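# Place the axle in the empty green saddle

## Task

Put the axle into the green saddle that is currently empty, so that at the end every other object is still where it was at the start. The axle must rest there by itself, not because a robot is holding it. Then open the gripper and move the arm away.

## Robot and tools

Setup: four identical i2rt Big YAM arms named arm1, arm2, arm3 and arm4. Each has six joints, a two-finger gripper and a wrist camera. A fixed room camera, cam_high, looks down from above. Wrist cameras are arm1_cam_wrist through arm4_cam_wrist. A hand reaches about 1.0 m from its joint-1 axis. Loose objects may occasionally get a small push from outside.

Frame: a single shared scene frame with its origin on the floor and +z up. The hand point is the midpoint between the fingertips. The hand's z axis runs along the fingers and its y axis is the direction the fingers open and close. Foot poses are never printed. Camera calibration lines (OpenCV convention, T_world_to_cam in metres, K in image pixels) are given for scene 1 before any motion. Room-camera error is up to about 2.3 degrees and 9 mm. Wrist-camera poses are derived from reported joint angles, so joint errors make them worse.

execute_actions: arguments are actions and cameras. actions is a list holding exactly one action, or none. An empty list moves nothing and just returns state and images. An action is an object keyed by robot name. Each name holds an object with joints, a map from joint name to an absolute target, not an offset. The keys, with units and ranges, are:
- joint1_rad, -2.879 to 2.879 (tolerance ±0.045). Base yaw; positive is counter-clockwise seen from above; 0 unfolds the arm toward where its foot faces.
- joint2_rad, 0 to 3.141 (±0.14). Shoulder; 0 points the upper arm back and roughly level; positive raises it, then swings it forward.
- joint3_rad, 0 to 3.019 (±0.09). Elbow; 0 is folded; positive opens it.
- joint4_rad, -1.692 to 1.57 (±0.055). Hand pitch; positive tilts the fingers up.
- joint5_rad, -1.57 to 1.57 (±0.03). Sideways swing; positive goes to the arm's right.
- joint6_rad, -2.094 to 2.094 (±0.035). Hand roll; positive is clockwise viewed from behind the hand.
- gripper_m, 0 to 0.093 (±0.003). Fingertip gap in metres; grip force is about 50 to 62 N per pad, less on some grippers.
Joints or arms you omit may keep pushing toward their old targets. All motions in the action start together, each joint moves at its own speed, and the hand can swing wide between postures. An action lasts at most 15 s. An unknown key or an out-of-range value rejects the whole call. cameras lists the cameras whose images come back. Omitted, null or ["all"] returns all of them; [] returns none. The pictures line gives the image order.

wait: seconds, from 0 to 10. It commands nothing and returns the same as an empty action.

zoom_image: camera, plus region [x0,y0,x1,y1] in pixels with (0,0) at the top-left. The region may be at most 504x504, and only cameras that had full images in the latest result can be zoomed.

finished_scene: scene (1 or 2). The robot first holds its last command, then the scene is judged, and it cannot be undone. Its result says whether the task succeeded and gives the next scene's task. Replying without any tool call ends all remaining scenes. After resuming from a summary, send an empty execute_actions first to learn the scene number and task.

Result lines, under joint_status:
- off_target: the joint stopped short and may still be pushing.
- contact_stop or time_out: the joint holds where it stopped. A joint that timed out may keep a target no further than 0.375, 0.375, 0.113, 0.225, 0.075 and 0.3 rad (joints 1 to 6) from where it is, keeps pushing, and is named in on_its_own. To relieve the push, send its reported position.
- joint command not followed, usually with a cause line: the self/arm-collision check withheld that arm's joint targets, although its gripper target still runs. Withheld joints read not_followed and may be retried on every later action. Calls with no action never show this line.
- on_its_own: things this call did not command. Its held-at value is the target being held, not the joint's actual position.
- limit_stop_at_motor_heat: the joint was stopped by motor heat. Resend the target.
If a result reports a stop, the remaining execute_actions, wait and finished_scene calls in that reply are skipped.

Cautions: the arms keep pushing through contact and can push hard. Nothing reports two robots touching, and a hard press between robots fails the run; the collision check ignores fingers, gripper housings and wrist cameras and can act too late. Don't drop, slam or knock objects, and never push anything out of the work area or onto the floor. Holding loads heats motors: MOTOR HOT appears from 85 °C, and at 100 °C an OVER-TEMPERATURE FAULT drops that arm until it cools. Loaded joints sag. Very small target changes may not move a joint. The simulation keeps running while you think and holds your last command. Shorter robot motion time is better. Before finishing, release the axle in the saddle, open the gripper, and withdraw the arm.

Each tool is called after "Call:" by a JSON object that holds its "name" and its "arguments".

## Session

Call:
{"name": "execute_actions", "arguments": {"actions": []}}

Scene clock: 0.00 s.
arm1.joint_positions: joint1_rad=+0.880 joint2_rad=+0.599 joint3_rad=+1.417 joint4_rad=-1.211 joint5_rad=-0.025 joint6_rad=+0.064 gripper_m=+0.094
arm1.joint_status: not commanded
arm1.hand: x=-0.4594 y=+0.1993 z=+1.3528 quat_wxyz=(-0.531, -0.305, -0.773, +0.162) (m; scene frame)
arm2.joint_positions: joint1_rad=+0.842 joint2_rad=+0.459 joint3_rad=+1.431 joint4_rad=-1.348 joint5_rad=-0.128 joint6_rad=-0.158 gripper_m=+0.094
arm2.joint_status: not commanded
arm2.hand: x=-0.7688 y=-0.2615 z=+1.3888 quat_wxyz=(-0.195, +0.801, -0.201, -0.529) (m; scene frame)
arm3.joint_positions: joint1_rad=+0.637 joint2_rad=+0.615 joint3_rad=+1.330 joint4_rad=-1.398 joint5_rad=-0.298 joint6_rad=-0.460 gripper_m=+0.094
arm3.joint_status: not commanded
arm3.hand: x=+0.8000 y=+0.1901 z=+1.3337 quat_wxyz=(-0.412, -0.171, -0.877, +0.179) (m; scene frame)
arm4.joint_positions: joint1_rad=+0.769 joint2_rad=+0.450 joint3_rad=+1.461 joint4_rad=-1.252 joint5_rad=+0.036 joint6_rad=+0.104 gripper_m=+0.095
arm4.joint_status: not commanded
arm4.hand: x=+0.5460 y=-0.2403 z=+1.3924 quat_wxyz=(-0.218, +0.701, -0.349, -0.582) (m; scene frame)
pictures: arm1_cam_wrist, arm2_cam_wrist, arm3_cam_wrist, arm4_cam_wrist, cam_high
Images, in order (width x height): arm1_cam_wrist 504x504, arm2_cam_wrist 504x504, arm3_cam_wrist 504x504, arm4_cam_wrist 504x504, cam_high 504x504.

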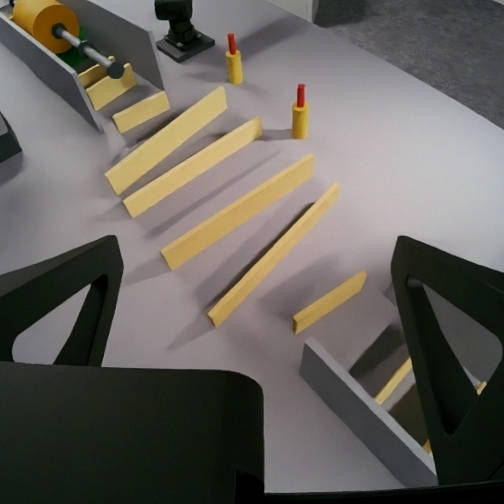

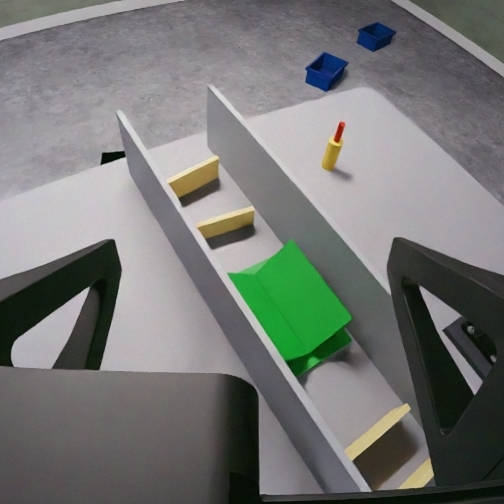

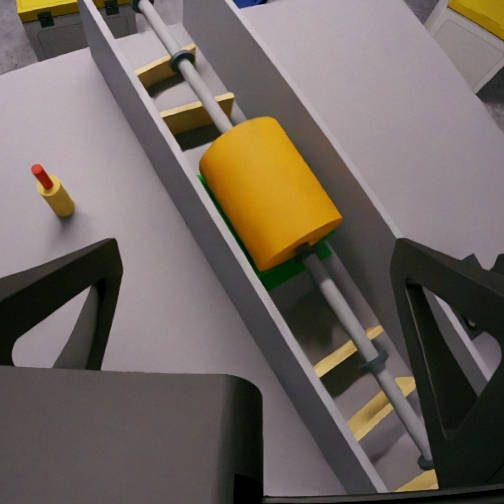

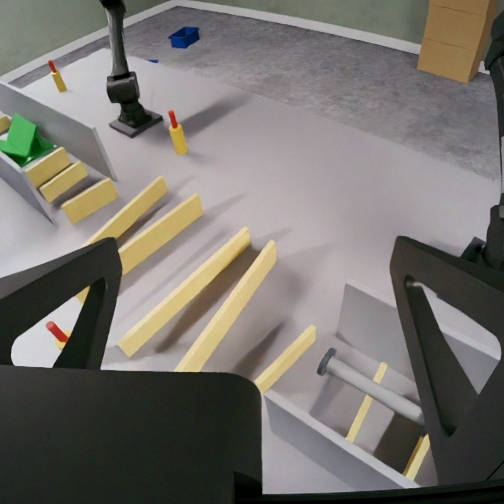

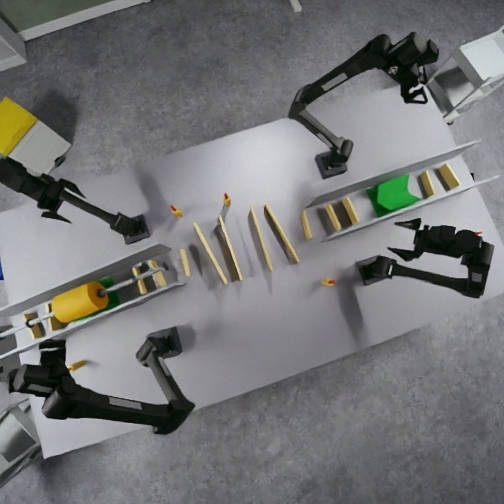

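Call:
{"name": "zoom_image", "arguments": {"camera": "cam_high", "region": [0, 170, 252, 422]}}

Call:
{"name": "zoom_image", "arguments": {"camera": "cam_high", "region": [252, 90, 504, 342]}}

Call:
{"name": "zoom_image", "arguments": {"camera": "arm1_cam_wrist", "region": [0, 0, 250, 160]}}

Region (0, 170, 252, 422) of cam_high's 504x504 image, scaled by 2.000, with more detail than that image has.

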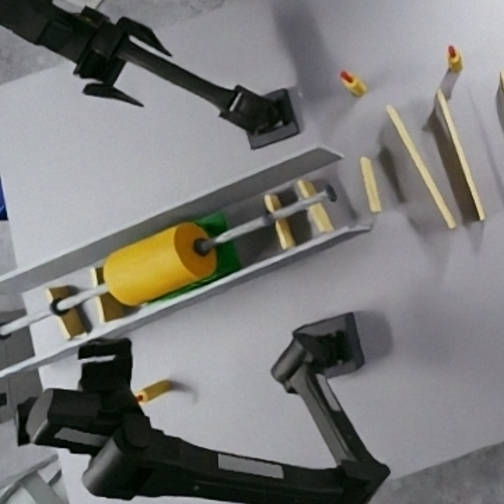

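Region (252, 90, 504, 342) of cam_high's 504x504 image, scaled by 2.000, with more detail than that image has.

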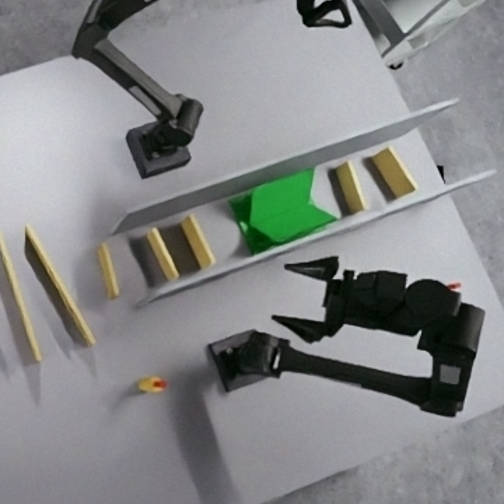

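Region (0, 0, 250, 160) of arm1_cam_wrist's 504x504 image, scaled by 2.016, with more detail than that image has; it fills the top 323 rows of this view, and the rest is white.

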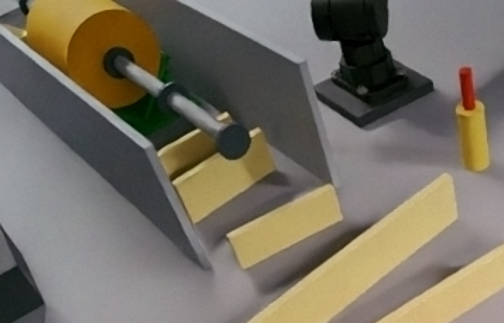

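Call:
{"name": "execute_actions", "arguments": {"actions": [{"arm1":{"joints":{"joint4_rad":-0.5,"joint5_rad":0,"joint6_rad":0}},"arm4":{"joints":{"joint3_rad":1.0,"joint5_rad":0,"joint6_rad":0}},"arm2":{"joints":{"joint2_rad":0.9,"joint5_rad":0,"joint6_rad":0}},"arm3":{"joints":{"joint1_rad":0.2,"joint5_rad":0,"joint6_rad":0}}}]}}

Scene clock: 3.43 s.
arm1.joint_positions: joint1_rad=+0.880 joint2_rad=+0.599 joint3_rad=+1.417 joint4_rad=-0.522 joint5_rad=-0.003 joint6_rad=+0.015 gripper_m=+0.094
arm1.joint_status: all done
arm1.hand: x=-0.4560 y=+0.1905 z=+1.5186 quat_wxyz=(-0.758, -0.209, -0.557, +0.268) (m; scene frame)
arm2.joint_positions: joint1_rad=+0.842 joint2_rad=+0.897 joint3_rad=+1.431 joint4_rad=-1.348 joint5_rad=-0.004 joint6_rad=-0.010 gripper_m=+0.094
arm2.joint_status: all done
arm2.hand: x=-0.8887 y=-0.1240 z=+1.2883 quat_wxyz=(-0.133, +0.869, -0.330, -0.345) (m; scene frame)
arm3.joint_positions: joint1_rad=+0.207 joint2_rad=+0.615 joint3_rad=+1.330 joint4_rad=-1.398 joint5_rad=-0.004 joint6_rad=-0.013 gripper_m=+0.094
arm3.joint_status: all done
arm3.hand: x=+0.6699 y=+0.1219 z=+1.3273 quat_wxyz=(-0.330, -0.584, -0.689, +0.277) (m; scene frame)
arm4.joint_positions: joint1_rad=+0.769 joint2_rad=+0.456 joint3_rad=+0.998 joint4_rad=-1.252 joint5_rad=+0.004 joint6_rad=+0.011 gripper_m=+0.095
arm4.joint_status: all done
arm4.hand: x=+0.4869 y=-0.1914 z=+1.1672 quat_wxyz=(-0.158, +0.835, -0.353, -0.392) (m; scene frame)
pictures: arm1_cam_wrist, arm2_cam_wrist, arm3_cam_wrist, arm4_cam_wrist, cam_high
camera_calibration (this result's frames):
arm1_cam_wrist: T_world_to_cam=[[-0.645097, -0.763961, -0.0146196, -0.128578], [-0.25069, 0.229682, -0.940426, 1.27297], [0.721806, -0.603001, -0.339684, 1.08255], [0, 0, 0, 1]] pos_world=[-0.545219, 0.262175, 1.56298]
arm2_cam_wrist: T_world_to_cam=[[0.665514, 0.746375, -0.00404445, 0.690348], [0.741307, -0.661606, -0.112877, 0.725074], [-0.0869245, 0.0721231, -0.993601, 1.33257], [0, 0, 0, 1]] pos_world=[-0.881106, -0.131653, 1.40868]
arm3_cam_wrist: T_world_to_cam=[[-0.983171, -0.182653, -0.00345778, 0.684966], [-0.175578, 0.949979, -0.258287, 0.350983], [0.0504617, -0.253333, -0.966062, 1.40814], [0, 0, 0, 1]] pos_world=[0.664007, 0.148411, 1.45337]
arm4_cam_wrist: T_world_to_cam=[[0.714943, 0.69912, -0.00937962, -0.202852], [0.678332, -0.696812, -0.233066, -0.186452], [-0.169477, 0.160266, -0.972416, 1.37309], [0, 0, 0, 1]] pos_world=[0.504212, -0.208165, 1.28986]
Images, in order (width x height): arm1_cam_wrist 504x504, arm2_cam_wrist 504x504, arm3_cam_wrist 504x504, arm4_cam_wrist 504x504, cam_high 504x504.

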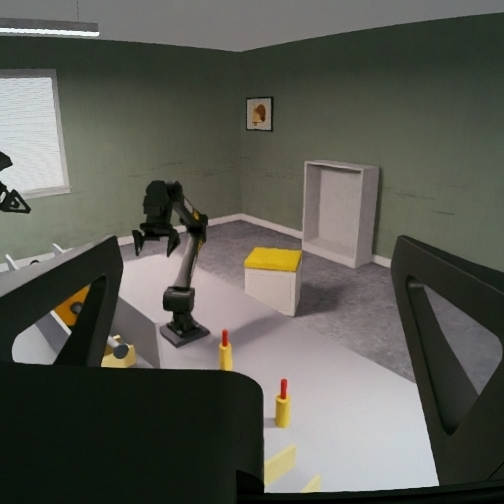

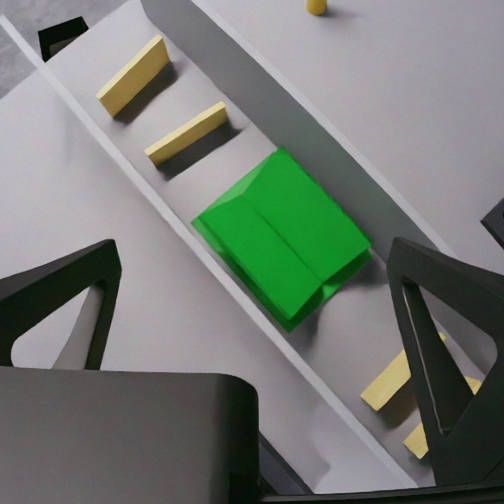

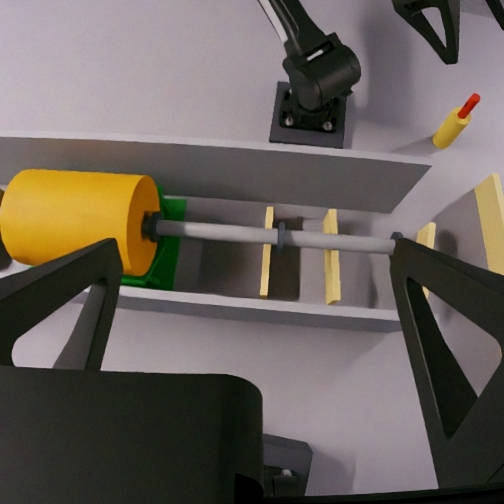

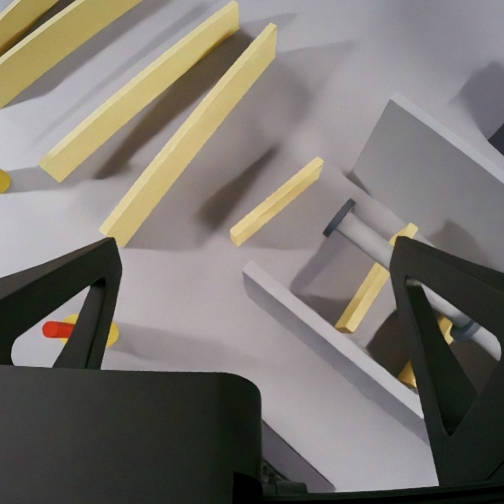

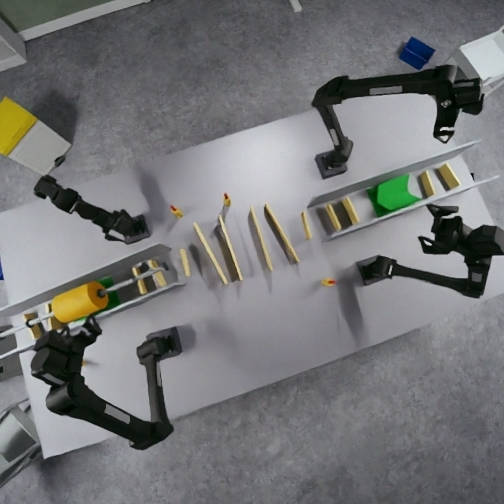

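Call:
{"name": "execute_actions", "arguments": {"actions": [{"arm3":{"joints":{"joint1_rad":1.065,"joint2_rad":1.5,"joint3_rad":2.145,"joint4_rad":-1.646,"joint6_rad":-0.62}},"arm4":{"joints":{"joint1_rad":-0.439,"joint2_rad":0.8,"joint3_rad":1.297,"joint4_rad":-1.58,"joint6_rad":-2.09}}}], "cameras": []}}

Call:
{"name": "execute_actions", "arguments": {"actions": [{"arm3":{"joints":{"joint2_rad":2.07}},"arm4":{"joints":{"joint2_rad":1.288}}}], "cameras": ["arm3_cam_wrist","arm4_cam_wrist","cam_high"]}}

Scene clock: 11.80 s.
arm1.joint_positions: joint1_rad=+0.880 joint2_rad=+0.599 joint3_rad=+1.417 joint4_rad=-0.522 joint5_rad=-0.003 joint6_rad=+0.015 gripper_m=+0.094
arm1.joint_status: not commanded
arm1.hand: x=-0.4560 y=+0.1905 z=+1.5186 quat_wxyz=(-0.758, -0.209, -0.557, +0.268) (m; scene frame)
arm2.joint_positions: joint1_rad=+0.842 joint2_rad=+0.897 joint3_rad=+1.431 joint4_rad=-1.348 joint5_rad=-0.004 joint6_rad=-0.010 gripper_m=+0.094
arm2.joint_status: not commanded
arm2.hand: x=-0.8887 y=-0.1240 z=+1.2883 quat_wxyz=(-0.133, +0.869, -0.330, -0.345) (m; scene frame)
arm3.joint_positions: joint1_rad=+1.072 joint2_rad=+1.518 joint3_rad=+2.089 joint4_rad=-1.635 joint5_rad=+0.000 joint6_rad=-0.607 gripper_m=+0.094
arm3.joint_status: all done
arm3.hand: x=+1.0689 y=+0.0829 z=+1.3360 quat_wxyz=(-0.216, +0.027, -0.966, +0.137) (m; scene frame)
arm4.joint_positions: joint1_rad=-0.434 joint2_rad=+0.809 joint3_rad=+1.246 joint4_rad=-1.568 joint5_rad=+0.000 joint6_rad=-2.068 gripper_m=+0.095
arm4.joint_status: all done
joint sent to its limit — the command would take arm4.joint6_rad past its lower limit, so that joint was sent only as far as its limit.
arm4.hand: x=+0.7515 y=-0.1136 z=+1.1594 quat_wxyz=(-0.198, +0.975, +0.038, +0.090) (m; scene frame)
pictures: none
No camera images: the call's "cameras" was empty. Leave "cameras" out to get every camera's image.

Scene clock: 13.37 s.
arm1.joint_positions: joint1_rad=+0.880 joint2_rad=+0.599 joint3_rad=+1.417 joint4_rad=-0.522 joint5_rad=-0.003 joint6_rad=+0.015 gripper_m=+0.094
arm1.joint_status: not commanded
arm1.hand: x=-0.4560 y=+0.1905 z=+1.5186 quat_wxyz=(-0.758, -0.209, -0.557, +0.268) (m; scene frame)
arm2.joint_positions: joint1_rad=+0.842 joint2_rad=+0.897 joint3_rad=+1.431 joint4_rad=-1.348 joint5_rad=-0.004 joint6_rad=-0.010 gripper_m=+0.094
arm2.joint_status: not commanded
arm2.hand: x=-0.8887 y=-0.1240 z=+1.2883 quat_wxyz=(-0.133, +0.869, -0.330, -0.345) (m; scene frame)
arm3.joint_positions: joint1_rad=+1.072 joint2_rad=+2.088 joint3_rad=+2.126 joint4_rad=-1.636 joint5_rad=+0.000 joint6_rad=-0.607 gripper_m=+0.094
arm3.joint_status: all done
arm3.hand: x=+1.1855 y=+0.0135 z=+1.0287 quat_wxyz=(+0.006, +0.029, -1.000, -0.008) (m; scene frame)
arm4.joint_positions: joint1_rad=-0.434 joint2_rad=+1.299 joint3_rad=+1.266 joint4_rad=-1.571 joint5_rad=+0.000 joint6_rad=-2.069 gripper_m=+0.095
arm4.joint_status: all done
arm4.hand: x=+0.7896 y=-0.0230 z=+1.0239 quat_wxyz=(+0.013, +0.999, +0.041, -0.014) (m; scene frame)
pictures: arm3_cam_wrist, arm4_cam_wrist, cam_high
camera_calibration (this result's frames):
arm3_cam_wrist: T_world_to_cam=[[0.0678517, -0.997285, -0.0286234, -0.0380244], [-0.799874, -0.0715234, 0.595891, 0.342596], [-0.59632, -0.0175372, -0.802555, 1.66155], [0, 0, 0, 1]] pos_world=[1.26743, 0.0157213, 1.12824]
arm4_cam_wrist: T_world_to_cam=[[-0.0828836, 0.99634, -0.020888, 0.110193], [0.816705, 0.0799213, 0.571494, -1.22295], [0.571072, 0.0303081, -0.82034, 0.51459], [0, 0, 0, 1]] pos_world=[0.714058, -0.0276461, 1.12335]
Images, in order (width x height): arm3_cam_wrist 504x504, arm4_cam_wrist 504x504, cam_high 504x504.

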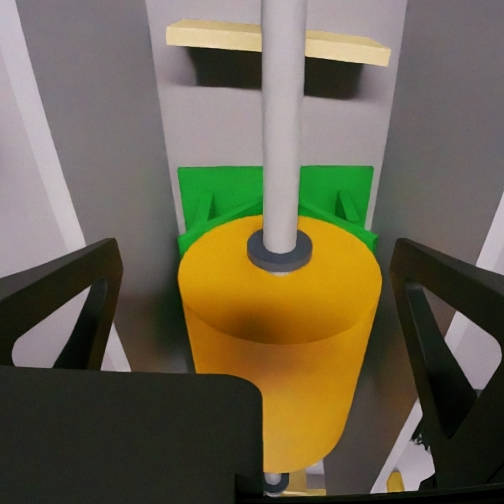

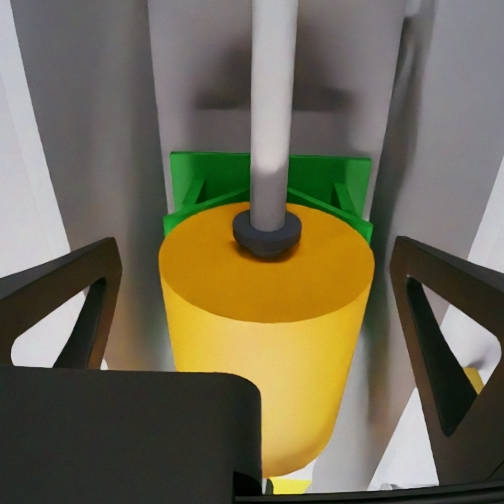

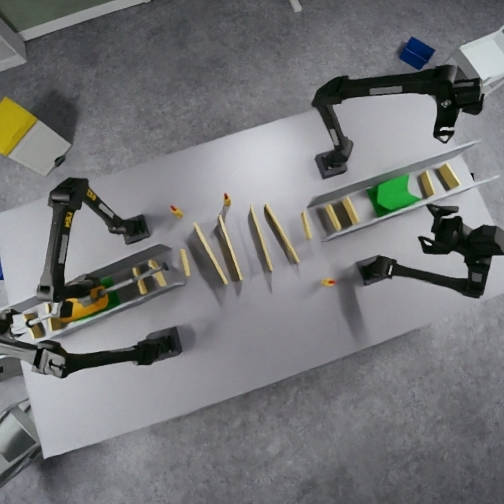

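Call:
{"name": "execute_actions", "arguments": {"actions": [{"arm3":{"joints":{"joint1_rad":1.04,"joint2_rad":2.085,"joint3_rad":1.94,"joint4_rad":-1.405,"joint6_rad":-0.59}},"arm4":{"joints":{"joint1_rad":-0.413,"joint2_rad":1.305,"joint3_rad":1.095,"joint4_rad":-1.338,"joint6_rad":-2.02}}}], "cameras": ["arm3_cam_wrist","arm4_cam_wrist"]}}

Scene clock: 15.63 s.
arm1.joint_positions: joint1_rad=+0.880 joint2_rad=+0.599 joint3_rad=+1.417 joint4_rad=-0.522 joint5_rad=-0.003 joint6_rad=+0.015 gripper_m=+0.094
arm1.joint_status: not commanded
arm1.hand: x=-0.4560 y=+0.1905 z=+1.5186 quat_wxyz=(-0.758, -0.209, -0.557, +0.268) (m; scene frame)
arm2.joint_positions: joint1_rad=+0.842 joint2_rad=+0.897 joint3_rad=+1.431 joint4_rad=-1.348 joint5_rad=-0.004 joint6_rad=-0.010 gripper_m=+0.094
arm2.joint_status: not commanded
arm2.hand: x=-0.8887 y=-0.1240 z=+1.2883 quat_wxyz=(-0.133, +0.869, -0.330, -0.345) (m; scene frame)
arm3.joint_positions: joint1_rad=+1.044 joint2_rad=+2.084 joint3_rad=+1.944 joint4_rad=-1.419 joint5_rad=+0.000 joint6_rad=-0.603 gripper_m=+0.094
arm3.joint_status: all done
arm3.hand: x=+1.1808 y=-0.0048 z=+0.9618 quat_wxyz=(-0.011, +0.012, -1.000, +0.003) (m; scene frame)
arm4.joint_positions: joint1_rad=-0.420 joint2_rad=+1.302 joint3_rad=+1.093 joint4_rad=-1.351 joint5_rad=+0.000 joint6_rad=-2.031 gripper_m=+0.095
arm4.joint_status: all done
arm4.hand: x=+0.7855 y=-0.0169 z=+0.9574 quat_wxyz=(-0.007, +1.000, +0.029, -0.004) (m; scene frame)
pictures: arm3_cam_wrist, arm4_cam_wrist
camera_calibration (this result's frames):
arm3_cam_wrist: T_world_to_cam=[[0.0350497, -0.999367, -0.00607442, -0.0409061], [-0.821142, -0.0322625, 0.569812, 0.427773], [-0.569647, -0.0149838, -0.821753, 1.59167], [0, 0, 0, 1]] pos_world=[1.25939, -0.00322989, 1.06396]
arm4_cam_wrist: T_world_to_cam=[[-0.0586331, 0.998114, 0.0181578, 0.0460258], [0.807621, 0.0367357, 0.588557, -1.19198], [0.58678, 0.0491736, -0.808252, 0.438566], [0, 0, 0, 1]] pos_world=[0.708025, -0.0237167, 1.05518]
Images, in order (width x height): arm3_cam_wrist 504x504, arm4_cam_wrist 504x504.

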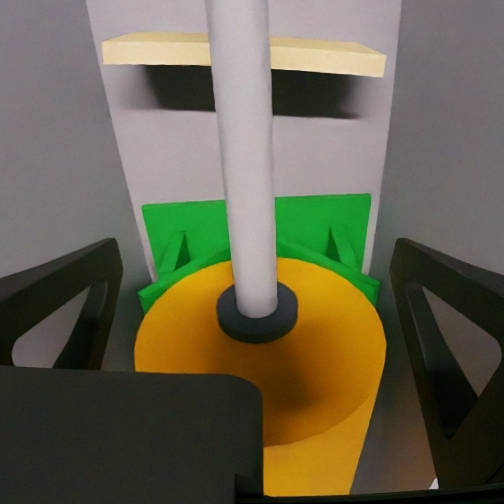

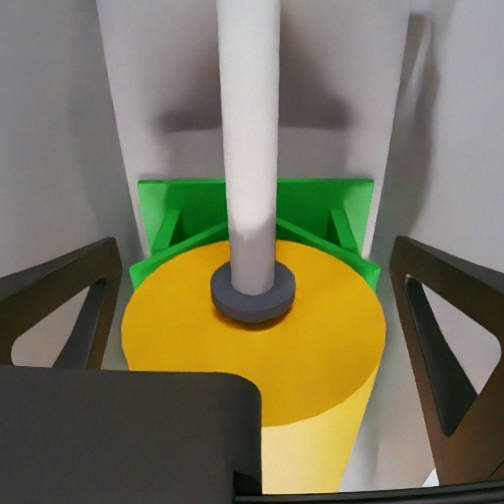

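Call:
{"name": "execute_actions", "arguments": {"actions": [{"arm3":{"joints":{"joint1_rad":1.056,"joint2_rad":2.15,"joint3_rad":1.805,"joint4_rad":-1.215,"joint6_rad":-0.63}},"arm4":{"joints":{"joint2_rad":1.385,"joint3_rad":0.93,"joint4_rad":-1.105}}}], "cameras": ["arm3_cam_wrist","arm4_cam_wrist"]}}

Scene clock: 17.20 s.
arm1.joint_positions: joint1_rad=+0.880 joint2_rad=+0.599 joint3_rad=+1.417 joint4_rad=-0.522 joint5_rad=-0.003 joint6_rad=+0.015 gripper_m=+0.094
arm1.joint_status: not commanded
arm1.hand: x=-0.4560 y=+0.1905 z=+1.5186 quat_wxyz=(-0.758, -0.209, -0.557, +0.268) (m; scene frame)
arm2.joint_positions: joint1_rad=+0.842 joint2_rad=+0.897 joint3_rad=+1.431 joint4_rad=-1.348 joint5_rad=-0.004 joint6_rad=-0.010 gripper_m=+0.094
arm2.joint_status: not commanded
arm2.hand: x=-0.8887 y=-0.1240 z=+1.2883 quat_wxyz=(-0.133, +0.869, -0.330, -0.345) (m; scene frame)
arm3.joint_positions: joint1_rad=+1.044 joint2_rad=+2.148 joint3_rad=+1.807 joint4_rad=-1.228 joint5_rad=+0.000 joint6_rad=-0.617 gripper_m=+0.094
arm3.joint_status: all done
arm3.hand: x=+1.1801 y=-0.0034 z=+0.8712 quat_wxyz=(-0.007, +0.019, -1.000, +0.001) (m; scene frame)
arm4.joint_positions: joint1_rad=-0.420 joint2_rad=+1.395 joint3_rad=+0.922 joint4_rad=-1.117 joint5_rad=+0.000 joint6_rad=-2.031 gripper_m=+0.095
arm4.joint_status: all done
arm4.hand: x=+0.7820 y=-0.0216 z=+0.8643 quat_wxyz=(+0.007, +1.000, +0.029, -0.011) (m; scene frame)
pictures: arm3_cam_wrist, arm4_cam_wrist
camera_calibration (this result's frames):
arm3_cam_wrist: T_world_to_cam=[[0.0499007, -0.998687, -0.0115812, -0.052726], [-0.815757, -0.0474451, 0.576445, 0.466682], [-0.576238, -0.0193175, -0.817054, 1.52055], [0, 0, 0, 1]] pos_world=[1.25953, -0.00114175, 0.972744]
arm4_cam_wrist: T_world_to_cam=[[-0.0586335, 0.998237, -0.00916838, 0.0758271], [0.814596, 0.0531518, 0.577589, -1.12984], [0.577058, 0.0263975, -0.816277, 0.379616], [0, 0, 0, 1]] pos_world=[0.705753, -0.025661, 0.963152]
Images, in order (width x height): arm3_cam_wrist 504x504, arm4_cam_wrist 504x504.

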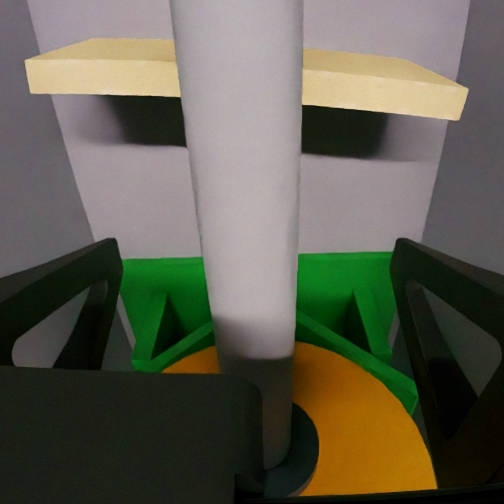

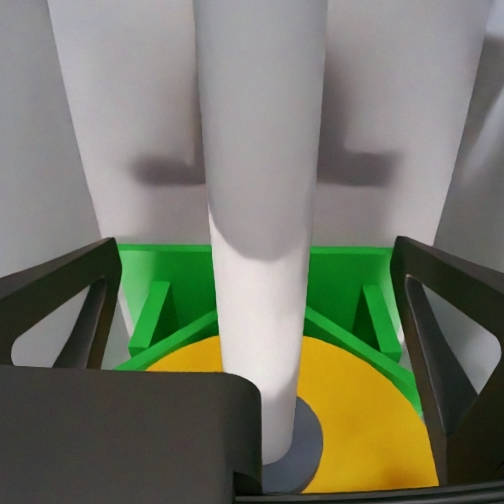

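Call:
{"name": "execute_actions", "arguments": {"actions": [{"arm3":{"joints":{"joint1_rad":1.062,"joint2_rad":2.16,"joint3_rad":1.775,"joint4_rad":-1.175}},"arm4":{"joints":{"joint2_rad":1.40,"joint3_rad":0.905,"joint4_rad":-1.05}}}], "cameras": []}}

Call:
{"name": "execute_actions", "arguments": {"actions": [{"arm3":{"joints":{"gripper_m":0.0}},"arm4":{"joints":{"gripper_m":0.0}}}], "cameras": ["arm3_cam_wrist","arm4_cam_wrist"]}}

Scene clock: 18.23 s.
arm1.joint_positions: joint1_rad=+0.880 joint2_rad=+0.599 joint3_rad=+1.417 joint4_rad=-0.522 joint5_rad=-0.003 joint6_rad=+0.015 gripper_m=+0.094
arm1.joint_status: not commanded
arm1.hand: x=-0.4560 y=+0.1905 z=+1.5186 quat_wxyz=(-0.758, -0.209, -0.557, +0.268) (m; scene frame)
arm2.joint_positions: joint1_rad=+0.842 joint2_rad=+0.897 joint3_rad=+1.431 joint4_rad=-1.348 joint5_rad=-0.004 joint6_rad=-0.010 gripper_m=+0.094
arm2.joint_status: not commanded
arm2.hand: x=-0.8887 y=-0.1240 z=+1.2883 quat_wxyz=(-0.133, +0.869, -0.330, -0.345) (m; scene frame)
arm3.joint_positions: joint1_rad=+1.053 joint2_rad=+2.148 joint3_rad=+1.785 joint4_rad=-1.189 joint5_rad=+0.000 joint6_rad=-0.617 gripper_m=+0.094
arm3.joint_status: all done
arm3.hand: x=+1.1844 y=+0.0010 z=+0.8631 quat_wxyz=(-0.014, +0.024, -1.000, +0.005) (m; scene frame)
arm4.joint_positions: joint1_rad=-0.420 joint2_rad=+1.395 joint3_rad=+0.910 joint4_rad=-1.063 joint5_rad=+0.000 joint6_rad=-2.031 gripper_m=+0.095
arm4.joint_status: all done
arm4.hand: x=+0.7852 y=-0.0140 z=+0.8601 quat_wxyz=(-0.012, +1.000, +0.028, -0.002) (m; scene frame)
pictures: none
No camera images: the call's "cameras" was empty. Leave "cameras" out to get every camera's image.

Scene clock: 18.97 s.
arm1.joint_positions: joint1_rad=+0.880 joint2_rad=+0.599 joint3_rad=+1.417 joint4_rad=-0.522 joint5_rad=-0.003 joint6_rad=+0.015 gripper_m=+0.094
arm1.joint_status: not commanded
arm1.hand: x=-0.4560 y=+0.1905 z=+1.5186 quat_wxyz=(-0.758, -0.209, -0.557, +0.268) (m; scene frame)
arm2.joint_positions: joint1_rad=+0.842 joint2_rad=+0.897 joint3_rad=+1.431 joint4_rad=-1.348 joint5_rad=-0.004 joint6_rad=-0.010 gripper_m=+0.094
arm2.joint_status: not commanded
arm2.hand: x=-0.8887 y=-0.1240 z=+1.2883 quat_wxyz=(-0.133, +0.869, -0.330, -0.345) (m; scene frame)
arm3.joint_positions: joint1_rad=+1.050 joint2_rad=+2.148 joint3_rad=+1.785 joint4_rad=-1.180 joint5_rad=+0.007 joint6_rad=-0.641 gripper_m=+0.022
arm3.joint_status: gripper_m off_target (ended at +0.022, target +0.000)
arm3.hand: x=+1.1845 y=-0.0028 z=+0.8631 quat_wxyz=(-0.015, +0.034, -0.999, +0.011) (m; scene frame)
arm4.joint_positions: joint1_rad=-0.421 joint2_rad=+1.393 joint3_rad=+0.903 joint4_rad=-1.069 joint5_rad=+0.009 joint6_rad=-2.033 gripper_m=+0.023
arm4.joint_status: gripper_m off_target (ended at +0.023, target +0.000)
arm4.hand: x=+0.7853 y=-0.0185 z=+0.8583 quat_wxyz=(-0.006, +1.000, +0.029, +0.000) (m; scene frame)
pictures: arm3_cam_wrist, arm4_cam_wrist
camera_calibration (this result's frames):
arm3_cam_wrist: T_world_to_cam=[[0.0796226, -0.996771, 0.0103899, -0.106566], [-0.823869, -0.0599364, 0.563602, 0.495623], [-0.561159, -0.0534353, -0.825981, 1.50627], [0, 0, 0, 1]] pos_world=[1.26207, 0.00397165, 0.965924]
arm4_cam_wrist: T_world_to_cam=[[-0.0598187, 0.998095, 0.015088, 0.0529715], [0.802822, 0.039122, 0.594934, -1.13509], [0.59321, 0.0477011, -0.803633, 0.349618], [0, 0, 0, 1]] pos_world=[0.707048, -0.0251408, 0.955468]
Images, in order (width x height): arm3_cam_wrist 504x504, arm4_cam_wrist 504x504.

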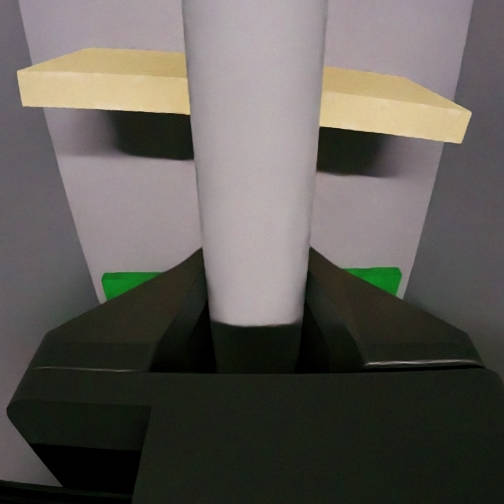

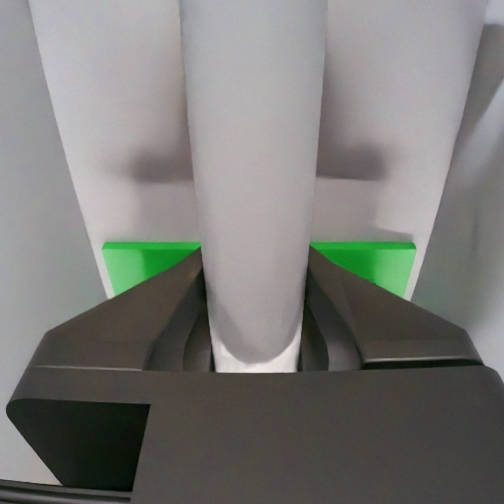

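Call:
{"name": "execute_actions", "arguments": {"actions": [{"arm3":{"joints":{"joint1_rad":1.05,"joint2_rad":2.095,"joint3_rad":1.95,"joint4_rad":-1.405}},"arm4":{"joints":{"joint2_rad":1.31,"joint3_rad":1.10,"joint4_rad":-1.345}}}], "cameras": ["arm3_cam_wrist","cam_high"]}}

Scene clock: 20.17 s.
arm1.joint_positions: joint1_rad=+0.880 joint2_rad=+0.599 joint3_rad=+1.417 joint4_rad=-0.522 joint5_rad=-0.003 joint6_rad=+0.015 gripper_m=+0.094
arm1.joint_status: not commanded
arm1.hand: x=-0.4560 y=+0.1905 z=+1.5186 quat_wxyz=(-0.758, -0.209, -0.557, +0.268) (m; scene frame)
arm2.joint_positions: joint1_rad=+0.842 joint2_rad=+0.897 joint3_rad=+1.431 joint4_rad=-1.348 joint5_rad=-0.004 joint6_rad=-0.010 gripper_m=+0.094
arm2.joint_status: not commanded
arm2.hand: x=-0.8887 y=-0.1240 z=+1.2883 quat_wxyz=(-0.133, +0.869, -0.330, -0.345) (m; scene frame)
arm3.joint_positions: joint1_rad=+1.051 joint2_rad=+2.145 joint3_rad=+1.881 joint4_rad=-1.383 joint5_rad=+0.014 joint6_rad=-0.654 gripper_m=+0.022
arm3.joint_status: all done
arm3.hand: x=+1.1712 y=+0.0043 z=+0.9008 quat_wxyz=(+0.029, +0.041, -0.999, -0.016) (m; scene frame)
arm4.joint_positions: joint1_rad=-0.405 joint2_rad=+1.338 joint3_rad=+1.035 joint4_rad=-1.309 joint5_rad=-0.013 joint6_rad=-2.036 gripper_m=+0.023
arm4.joint_status: all done
arm4.hand: x=+0.7749 y=-0.0213 z=+0.9238 quat_wxyz=(+0.014, +0.999, +0.039, -0.022) (m; scene frame)
pictures: arm3_cam_wrist, cam_high
camera_calibration (this result's frames):
arm3_cam_wrist: T_world_to_cam=[[0.0916212, -0.994662, -0.0474665, -0.0607506], [-0.768227, -0.100932, 0.632171, 0.337046], [-0.633587, -0.0214552, -0.773374, 1.5676], [0, 0, 0, 1]] pos_world=[1.25771, 0.0072255, 0.996386]
Images, in order (width x height): arm3_cam_wrist 504x504, cam_high 504x504.

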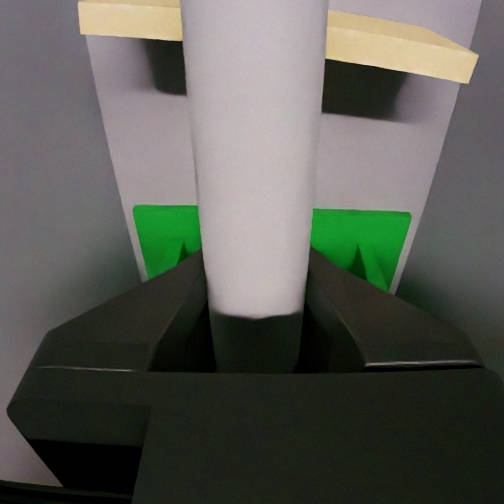

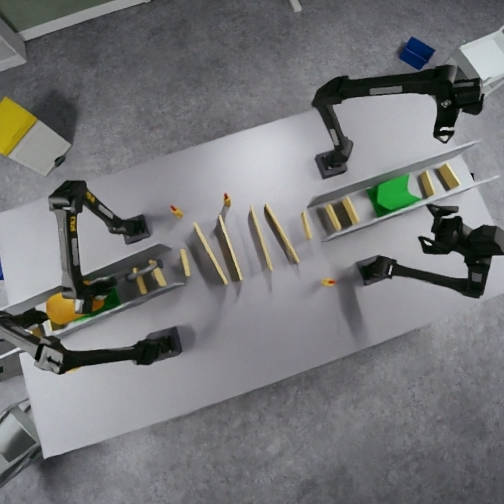

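Call:
{"name": "execute_actions", "arguments": {"actions": [{"arm3":{"joints":{"joint1_rad":1.045,"joint2_rad":2.03,"joint3_rad":2.16,"joint4_rad":-1.59}},"arm4":{"joints":{"joint1_rad":-0.42,"joint2_rad":1.262,"joint3_rad":1.312,"joint4_rad":-1.54}}}], "cameras": ["cam_high"]}}

Scene clock: 22.03 s.
arm1.joint_positions: joint1_rad=+0.880 joint2_rad=+0.599 joint3_rad=+1.417 joint4_rad=-0.522 joint5_rad=-0.003 joint6_rad=+0.015 gripper_m=+0.094
arm1.joint_status: not commanded
arm1.hand: x=-0.4560 y=+0.1905 z=+1.5186 quat_wxyz=(-0.758, -0.209, -0.557, +0.268) (m; scene frame)
arm2.joint_positions: joint1_rad=+0.842 joint2_rad=+0.897 joint3_rad=+1.431 joint4_rad=-1.348 joint5_rad=-0.004 joint6_rad=-0.010 gripper_m=+0.094
arm2.joint_status: not commanded
arm2.hand: x=-0.8887 y=-0.1240 z=+1.2883 quat_wxyz=(-0.133, +0.869, -0.330, -0.345) (m; scene frame)
arm3.joint_positions: joint1_rad=+1.051 joint2_rad=+2.085 joint3_rad=+2.082 joint4_rad=-1.578 joint5_rad=+0.003 joint6_rad=-0.639 gripper_m=+0.022
arm3.joint_status: all done
arm3.hand: x=+1.1811 y=-0.0005 z=+1.0136 quat_wxyz=(-0.001, +0.034, -0.999, -0.002) (m; scene frame)
arm4.joint_positions: joint1_rad=-0.412 joint2_rad=+1.288 joint3_rad=+1.237 joint4_rad=-1.527 joint5_rad=+0.006 joint6_rad=-2.025 gripper_m=+0.023
arm4.joint_status: all done
arm4.hand: x=+0.7838 y=-0.0184 z=+1.0166 quat_wxyz=(+0.002, +1.000, +0.029, -0.006) (m; scene frame)
pictures: cam_high
Images, in order (width x height): cam_high 504x504.

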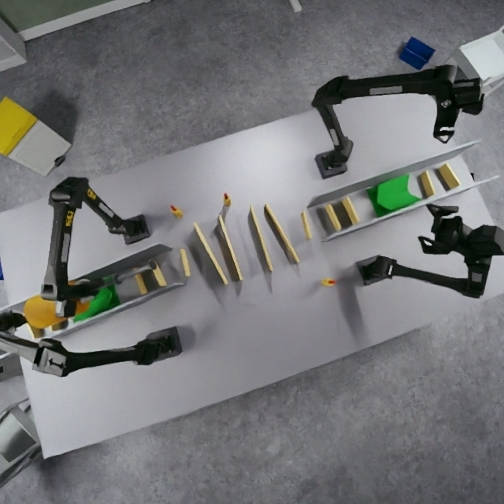

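Call:
{"name": "execute_actions", "arguments": {"actions": [{"arm3":{"joints":{"joint1_rad":0.907,"joint2_rad":1.758,"joint3_rad":1.75,"joint4_rad":-1.43,"joint6_rad":-0.71}},"arm4":{"joints":{"joint1_rad":-0.058,"joint2_rad":1.158,"joint3_rad":1.232,"joint4_rad":-1.55,"joint6_rad":-1.64}}}], "cameras": ["cam_high"]}}

Scene clock: 24.07 s.
arm1.joint_positions: joint1_rad=+0.880 joint2_rad=+0.599 joint3_rad=+1.417 joint4_rad=-0.522 joint5_rad=-0.003 joint6_rad=+0.015 gripper_m=+0.094
arm1.joint_status: not commanded
arm1.hand: x=-0.4560 y=+0.1905 z=+1.5186 quat_wxyz=(-0.758, -0.209, -0.557, +0.268) (m; scene frame)
arm2.joint_positions: joint1_rad=+0.842 joint2_rad=+0.897 joint3_rad=+1.431 joint4_rad=-1.348 joint5_rad=-0.004 joint6_rad=-0.010 gripper_m=+0.094
arm2.joint_status: not commanded
arm2.hand: x=-0.8887 y=-0.1240 z=+1.2883 quat_wxyz=(-0.133, +0.869, -0.330, -0.345) (m; scene frame)
arm3.joint_positions: joint1_rad=+0.894 joint2_rad=+1.808 joint3_rad=+1.732 joint4_rad=-1.450 joint5_rad=-0.005 joint6_rad=-0.736 gripper_m=+0.022
arm3.joint_status: all done
arm3.hand: x=+1.0623 y=-0.0279 z=+1.0406 quat_wxyz=(-0.024, +0.004, -1.000, +0.013) (m; scene frame)
arm4.joint_positions: joint1_rad=-0.065 joint2_rad=+1.177 joint3_rad=+1.199 joint4_rad=-1.560 joint5_rad=+0.003 joint6_rad=-1.622 gripper_m=+0.023
arm4.joint_status: all done
arm4.hand: x=+0.6607 y=-0.0224 z=+1.0396 quat_wxyz=(-0.018, +1.000, +0.001, -0.005) (m; scene frame)
pictures: cam_high
Images, in order (width x height): cam_high 504x504.

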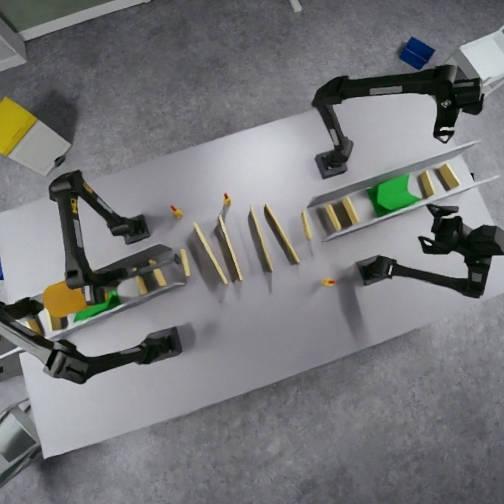

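Call:
{"name": "execute_actions", "arguments": {"actions": [{"arm3":{"joints":{"joint1_rad":0.729,"joint2_rad":1.564,"joint3_rad":1.455,"joint4_rad":-1.365,"joint6_rad":-0.905}},"arm4":{"joints":{"joint1_rad":0.308,"joint2_rad":1.195,"joint3_rad":1.245,"joint4_rad":-1.535,"joint6_rad":-1.25}}}], "cameras": []}}

Call:
{"name": "execute_actions", "arguments": {"actions": [{"arm3":{"joints":{"joint1_rad":0.5,"joint2_rad":1.395,"joint3_rad":1.255,"joint4_rad":-1.345,"joint6_rad":-1.13}},"arm4":{"joints":{"joint1_rad":0.608,"joint2_rad":1.335,"joint3_rad":1.38,"joint4_rad":-1.515,"joint6_rad":-0.95}}}], "cameras": ["cam_high"]}}

Scene clock: 25.43 s.
arm1.joint_positions: joint1_rad=+0.880 joint2_rad=+0.599 joint3_rad=+1.417 joint4_rad=-0.522 joint5_rad=-0.003 joint6_rad=+0.015 gripper_m=+0.094
arm1.joint_status: not commanded
arm1.hand: x=-0.4560 y=+0.1905 z=+1.5186 quat_wxyz=(-0.758, -0.209, -0.557, +0.268) (m; scene frame)
arm2.joint_positions: joint1_rad=+0.842 joint2_rad=+0.897 joint3_rad=+1.431 joint4_rad=-1.348 joint5_rad=-0.004 joint6_rad=-0.010 gripper_m=+0.094
arm2.joint_status: not commanded
arm2.hand: x=-0.8887 y=-0.1240 z=+1.2883 quat_wxyz=(-0.133, +0.869, -0.330, -0.345) (m; scene frame)
arm3.joint_positions: joint1_rad=+0.719 joint2_rad=+1.614 joint3_rad=+1.442 joint4_rad=-1.375 joint5_rad=-0.005 joint6_rad=-0.913 gripper_m=+0.022
arm3.joint_status: all done
arm3.hand: x=+0.9401 y=-0.0330 z=+1.0258 quat_wxyz=(-0.015, +0.005, -1.000, +0.008) (m; scene frame)
arm4.joint_positions: joint1_rad=+0.305 joint2_rad=+1.217 joint3_rad=+1.199 joint4_rad=-1.544 joint5_rad=-0.003 joint6_rad=-1.251 gripper_m=+0.023
arm4.joint_status: all done
arm4.hand: x=+0.5365 y=-0.0298 z=+1.0287 quat_wxyz=(-0.006, +1.000, +0.001, -0.010) (m; scene frame)
pictures: none
No camera images: the call's "cameras" was empty. Leave "cameras" out to get every camera's image.

Scene clock: 26.50 s.
arm1.joint_positions: joint1_rad=+0.880 joint2_rad=+0.599 joint3_rad=+1.417 joint4_rad=-0.522 joint5_rad=-0.003 joint6_rad=+0.015 gripper_m=+0.094
arm1.joint_status: not commanded
arm1.hand: x=-0.4560 y=+0.1905 z=+1.5186 quat_wxyz=(-0.758, -0.209, -0.557, +0.268) (m; scene frame)
arm2.joint_positions: joint1_rad=+0.842 joint2_rad=+0.897 joint3_rad=+1.431 joint4_rad=-1.348 joint5_rad=-0.004 joint6_rad=-0.010 gripper_m=+0.094
arm2.joint_status: not commanded
arm2.hand: x=-0.8887 y=-0.1240 z=+1.2883 quat_wxyz=(-0.133, +0.869, -0.330, -0.345) (m; scene frame)
arm3.joint_positions: joint1_rad=+0.489 joint2_rad=+1.439 joint3_rad=+1.241 joint4_rad=-1.347 joint5_rad=-0.008 joint6_rad=-1.154 gripper_m=+0.022
arm3.joint_status: all done
arm3.hand: x=+0.8167 y=-0.0302 z=+1.0235 quat_wxyz=(-0.015, +0.010, -1.000, +0.010) (m; scene frame)
arm4.joint_positions: joint1_rad=+0.614 joint2_rad=+1.368 joint3_rad=+1.308 joint4_rad=-1.513 joint5_rad=-0.002 joint6_rad=-0.950 gripper_m=+0.023
arm4.joint_status: all done
arm4.hand: x=+0.4120 y=-0.0335 z=+1.0201 quat_wxyz=(+0.000, +1.000, +0.005, -0.007) (m; scene frame)
pictures: cam_high
Images, in order (width x height): cam_high 504x504.

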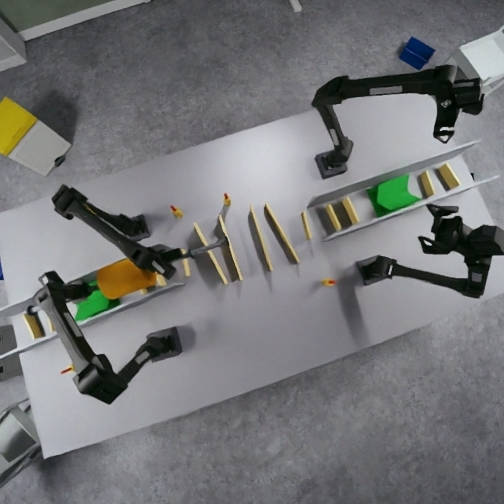

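Call:
{"name": "execute_actions", "arguments": {"actions": [{"arm1":{"joints":{"joint1_rad":0.905,"joint2_rad":1.4,"joint3_rad":2.11,"joint4_rad":-1.67,"joint6_rad":-0.69}},"arm3":{"joints":{"joint1_rad":0.212,"joint2_rad":1.285,"joint3_rad":1.14,"joint4_rad":-1.365,"joint6_rad":-1.43}},"arm4":{"joints":{"joint1_rad":0.812,"joint2_rad":1.53,"joint3_rad":1.602,"joint4_rad":-1.545,"joint6_rad":-0.74}}}], "cameras": []}}

Call:
{"name": "execute_actions", "arguments": {"actions": [{"arm3":{"joints":{"joint1_rad":-0.116,"joint2_rad":1.28,"joint3_rad":1.14,"joint4_rad":-1.365,"joint6_rad":-1.755}},"arm4":{"joints":{"joint1_rad":0.96,"joint2_rad":1.785,"joint3_rad":1.938,"joint4_rad":-1.62,"joint6_rad":-0.595}}}], "cameras": ["cam_high"]}}

Scene clock: 28.77 s.
arm1.joint_positions: joint1_rad=+0.898 joint2_rad=+1.405 joint3_rad=+2.070 joint4_rad=-1.656 joint5_rad=-0.002 joint6_rad=-0.674 gripper_m=+0.094
arm1.joint_status: all done
arm1.hand: x=-0.2837 y=+0.0574 z=+1.3136 quat_wxyz=(-0.224, -0.004, -0.958, +0.177) (m; scene frame)
arm2.joint_positions: joint1_rad=+0.842 joint2_rad=+0.897 joint3_rad=+1.431 joint4_rad=-1.348 joint5_rad=-0.004 joint6_rad=-0.010 gripper_m=+0.094
arm2.joint_status: not commanded
arm2.hand: x=-0.8887 y=-0.1240 z=+1.2883 quat_wxyz=(-0.133, +0.869, -0.330, -0.345) (m; scene frame)
arm3.joint_positions: joint1_rad=+0.211 joint2_rad=+1.326 joint3_rad=+1.128 joint4_rad=-1.356 joint5_rad=-0.012 joint6_rad=-1.458 gripper_m=+0.022
arm3.joint_status: all done
arm3.hand: x=+0.6986 y=-0.0194 z=+1.0215 quat_wxyz=(-0.013, +0.023, -1.000, +0.008) (m; scene frame)
arm4.joint_positions: joint1_rad=+0.821 joint2_rad=+1.570 joint3_rad=+1.526 joint4_rad=-1.533 joint5_rad=-0.002 joint6_rad=-0.768 gripper_m=+0.023
arm4.joint_status: all done
arm4.hand: x=+0.2943 y=-0.0367 z=+1.0221 quat_wxyz=(+0.001, +1.000, +0.018, -0.005) (m; scene frame)
pictures: none
No camera images: the call's "cameras" was empty. Leave "cameras" out to get every camera's image.

Scene clock: 29.83 s.
arm1.joint_positions: joint1_rad=+0.898 joint2_rad=+1.405 joint3_rad=+2.070 joint4_rad=-1.656 joint5_rad=-0.002 joint6_rad=-0.675 gripper_m=+0.094
arm1.joint_status: not commanded
arm1.hand: x=-0.2837 y=+0.0574 z=+1.3136 quat_wxyz=(-0.224, -0.004, -0.958, +0.177) (m; scene frame)
arm2.joint_positions: joint1_rad=+0.842 joint2_rad=+0.897 joint3_rad=+1.431 joint4_rad=-1.348 joint5_rad=-0.004 joint6_rad=-0.010 gripper_m=+0.094
arm2.joint_status: not commanded
arm2.hand: x=-0.8887 y=-0.1240 z=+1.2883 quat_wxyz=(-0.133, +0.869, -0.330, -0.345) (m; scene frame)
arm3.joint_positions: joint1_rad=-0.110 joint2_rad=+1.326 joint3_rad=+1.122 joint4_rad=-1.356 joint5_rad=-0.010 joint6_rad=-1.775 gripper_m=+0.022
arm3.joint_status: all done
arm3.hand: x=+0.5791 y=-0.0180 z=+1.0181 quat_wxyz=(-0.010, +0.022, -1.000, +0.007) (m; scene frame)
arm4.joint_positions: joint1_rad=+0.963 joint2_rad=+1.831 joint3_rad=+1.858 joint4_rad=-1.608 joint5_rad=+0.000 joint6_rad=-0.623 gripper_m=+0.023
arm4.joint_status: all done
arm4.hand: x=+0.1749 y=-0.0364 z=+1.0205 quat_wxyz=(+0.001, +1.000, +0.016, -0.003) (m; scene frame)
pictures: cam_high
Images, in order (width x height): cam_high 504x504.

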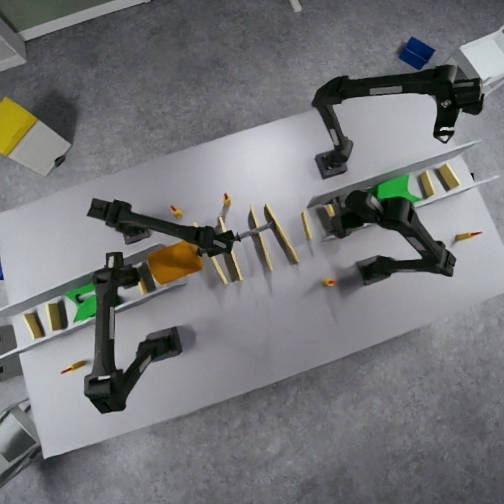

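Call:
{"name": "execute_actions", "arguments": {"actions": [{"arm3":{"joints":{"joint1_rad":-0.40,"joint2_rad":1.43,"joint3_rad":1.115,"joint4_rad":-1.19,"joint6_rad":-2.03}},"arm4":{"joints":{"joint1_rad":1.058,"joint2_rad":2.068,"joint3_rad":2.24,"joint4_rad":-1.614,"joint6_rad":-0.49}}}], "cameras": []}}

Call:
{"name": "execute_actions", "arguments": {"actions": [{"arm1":{"joints":{"joint1_rad":0.885,"joint2_rad":1.915,"joint3_rad":2.11,"joint6_rad":-0.71}}}], "cameras": ["arm1_cam_wrist","cam_high"]}}

Scene clock: 31.43 s.
arm1.joint_positions: joint1_rad=+0.898 joint2_rad=+1.405 joint3_rad=+2.070 joint4_rad=-1.656 joint5_rad=-0.002 joint6_rad=-0.675 gripper_m=+0.094
arm1.joint_status: not commanded
arm1.hand: x=-0.2837 y=+0.0574 z=+1.3136 quat_wxyz=(-0.224, -0.004, -0.958, +0.177) (m; scene frame)
arm2.joint_positions: joint1_rad=+0.842 joint2_rad=+0.897 joint3_rad=+1.431 joint4_rad=-1.348 joint5_rad=-0.004 joint6_rad=-0.010 gripper_m=+0.094
arm2.joint_status: not commanded
arm2.hand: x=-0.8887 y=-0.1240 z=+1.2883 quat_wxyz=(-0.133, +0.869, -0.330, -0.345) (m; scene frame)
arm3.joint_positions: joint1_rad=-0.389 joint2_rad=+1.467 joint3_rad=+1.095 joint4_rad=-1.195 joint5_rad=-0.008 joint6_rad=-2.055 gripper_m=+0.022
arm3.joint_status: all done
arm3.hand: x=+0.4656 y=-0.0185 z=+0.9549 quat_wxyz=(-0.008, +0.022, -1.000, +0.004) (m; scene frame)
arm4.joint_positions: joint1_rad=+1.062 joint2_rad=+2.130 joint3_rad=+2.160 joint4_rad=-1.608 joint5_rad=+0.008 joint6_rad=-0.522 gripper_m=+0.023
arm4.joint_status: all done
arm4.hand: x=+0.0613 y=-0.0372 z=+0.9600 quat_wxyz=(-0.004, +1.000, +0.015, -0.002) (m; scene frame)
pictures: none
No camera images: the call's "cameras" was empty. Leave "cameras" out to get every camera's image.

Scene clock: 32.93 s.
arm1.joint_positions: joint1_rad=+0.892 joint2_rad=+1.927 joint3_rad=+2.077 joint4_rad=-1.659 joint5_rad=-0.002 joint6_rad=-0.695 gripper_m=+0.094
arm1.joint_status: all done
arm1.hand: x=-0.1697 y=-0.0387 z=+1.0422 quat_wxyz=(-0.026, +0.003, -0.999, +0.018) (m; scene frame)
arm2.joint_positions: joint1_rad=+0.842 joint2_rad=+0.897 joint3_rad=+1.431 joint4_rad=-1.348 joint5_rad=-0.004 joint6_rad=-0.010 gripper_m=+0.094
arm2.joint_status: not commanded
arm2.hand: x=-0.8887 y=-0.1240 z=+1.2883 quat_wxyz=(-0.133, +0.869, -0.330, -0.345) (m; scene frame)
arm3.joint_positions: joint1_rad=-0.389 joint2_rad=+1.467 joint3_rad=+1.095 joint4_rad=-1.195 joint5_rad=-0.008 joint6_rad=-2.055 gripper_m=+0.022
arm3.joint_status: not commanded
arm3.hand: x=+0.4656 y=-0.0185 z=+0.9549 quat_wxyz=(-0.008, +0.022, -1.000, +0.004) (m; scene frame)
arm4.joint_positions: joint1_rad=+1.062 joint2_rad=+2.130 joint3_rad=+2.160 joint4_rad=-1.608 joint5_rad=+0.008 joint6_rad=-0.522 gripper_m=+0.023
arm4.joint_status: not commanded
arm4.hand: x=+0.0613 y=-0.0372 z=+0.9600 quat_wxyz=(-0.004, +1.000, +0.015, -0.002) (m; scene frame)
pictures: arm1_cam_wrist, cam_high
camera_calibration (this result's frames):
arm1_cam_wrist: T_world_to_cam=[[0.0101781, -0.999082, 0.0416047, -0.0824382], [-0.830852, 0.0147017, 0.5563, -0.7173], [-0.556401, -0.0402295, -0.829939, 0.891633], [0, 0, 0, 1]] pos_world=[-0.099025, -0.0359471, 1.14247]
Images, in order (width x height): arm1_cam_wrist 504x504, cam_high 504x504.

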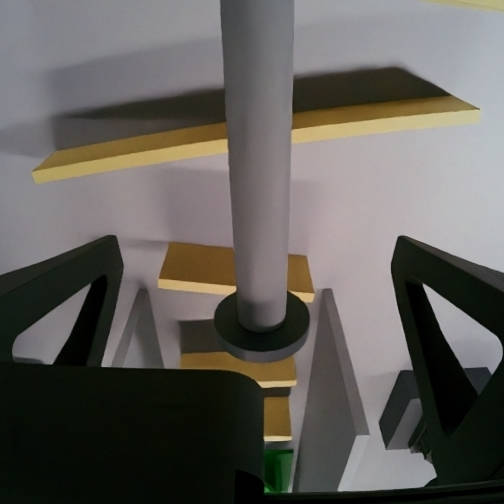

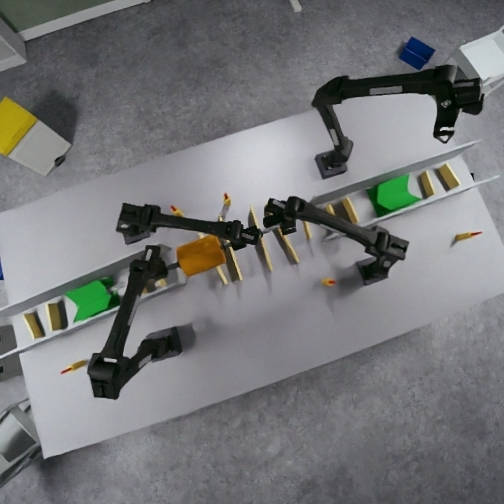

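Call:
{"name": "execute_actions", "arguments": {"actions": [{"arm1":{"joints":{"joint1_rad":0.856,"joint2_rad":1.893,"joint3_rad":1.835,"joint4_rad":-1.487,"joint6_rad":-0.74}}}], "cameras": ["arm1_cam_wrist"]}}

Scene clock: 34.23 s.
arm1.joint_positions: joint1_rad=+0.854 joint2_rad=+1.893 joint3_rad=+1.824 joint4_rad=-1.502 joint5_rad=-0.002 joint6_rad=-0.725 gripper_m=+0.094
arm1.joint_status: all done
arm1.hand: x=-0.2018 y=-0.0405 z=+0.9645 quat_wxyz=(-0.002, -0.001, -1.000, -0.002) (m; scene frame)
arm2.joint_positions: joint1_rad=+0.842 joint2_rad=+0.897 joint3_rad=+1.431 joint4_rad=-1.348 joint5_rad=-0.004 joint6_rad=-0.010 gripper_m=+0.094
arm2.joint_status: not commanded
arm2.hand: x=-0.8887 y=-0.1240 z=+1.2883 quat_wxyz=(-0.133, +0.869, -0.330, -0.345) (m; scene frame)
arm3.joint_positions: joint1_rad=-0.389 joint2_rad=+1.467 joint3_rad=+1.095 joint4_rad=-1.195 joint5_rad=-0.008 joint6_rad=-2.055 gripper_m=+0.022
arm3.joint_status: not commanded
arm3.hand: x=+0.4656 y=-0.0185 z=+0.9549 quat_wxyz=(-0.008, +0.022, -1.000, +0.004) (m; scene frame)
arm4.joint_positions: joint1_rad=+1.062 joint2_rad=+2.130 joint3_rad=+2.160 joint4_rad=-1.608 joint5_rad=+0.008 joint6_rad=-0.522 gripper_m=+0.023
arm4.joint_status: not commanded
arm4.hand: x=+0.0613 y=-0.0372 z=+0.9600 quat_wxyz=(-0.004, +1.000, +0.015, -0.002) (m; scene frame)
pictures: arm1_cam_wrist
camera_calibration (this result's frames):
arm1_cam_wrist: T_world_to_cam=[[0.0038477, -0.999991, 0.00158624, -0.0434474], [-0.803246, -0.00214583, 0.595643, -0.733812], [-0.595635, -0.003566, -0.803248, 0.777048], [0, 0, 0, 1]] pos_world=[-0.126428, -0.0422507, 1.06132]
Images, in order (width x height): arm1_cam_wrist 504x504.

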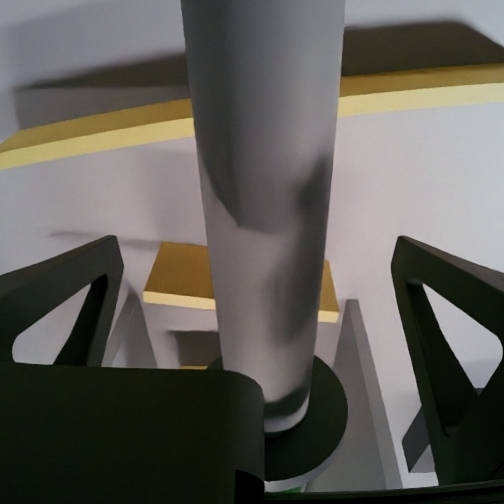

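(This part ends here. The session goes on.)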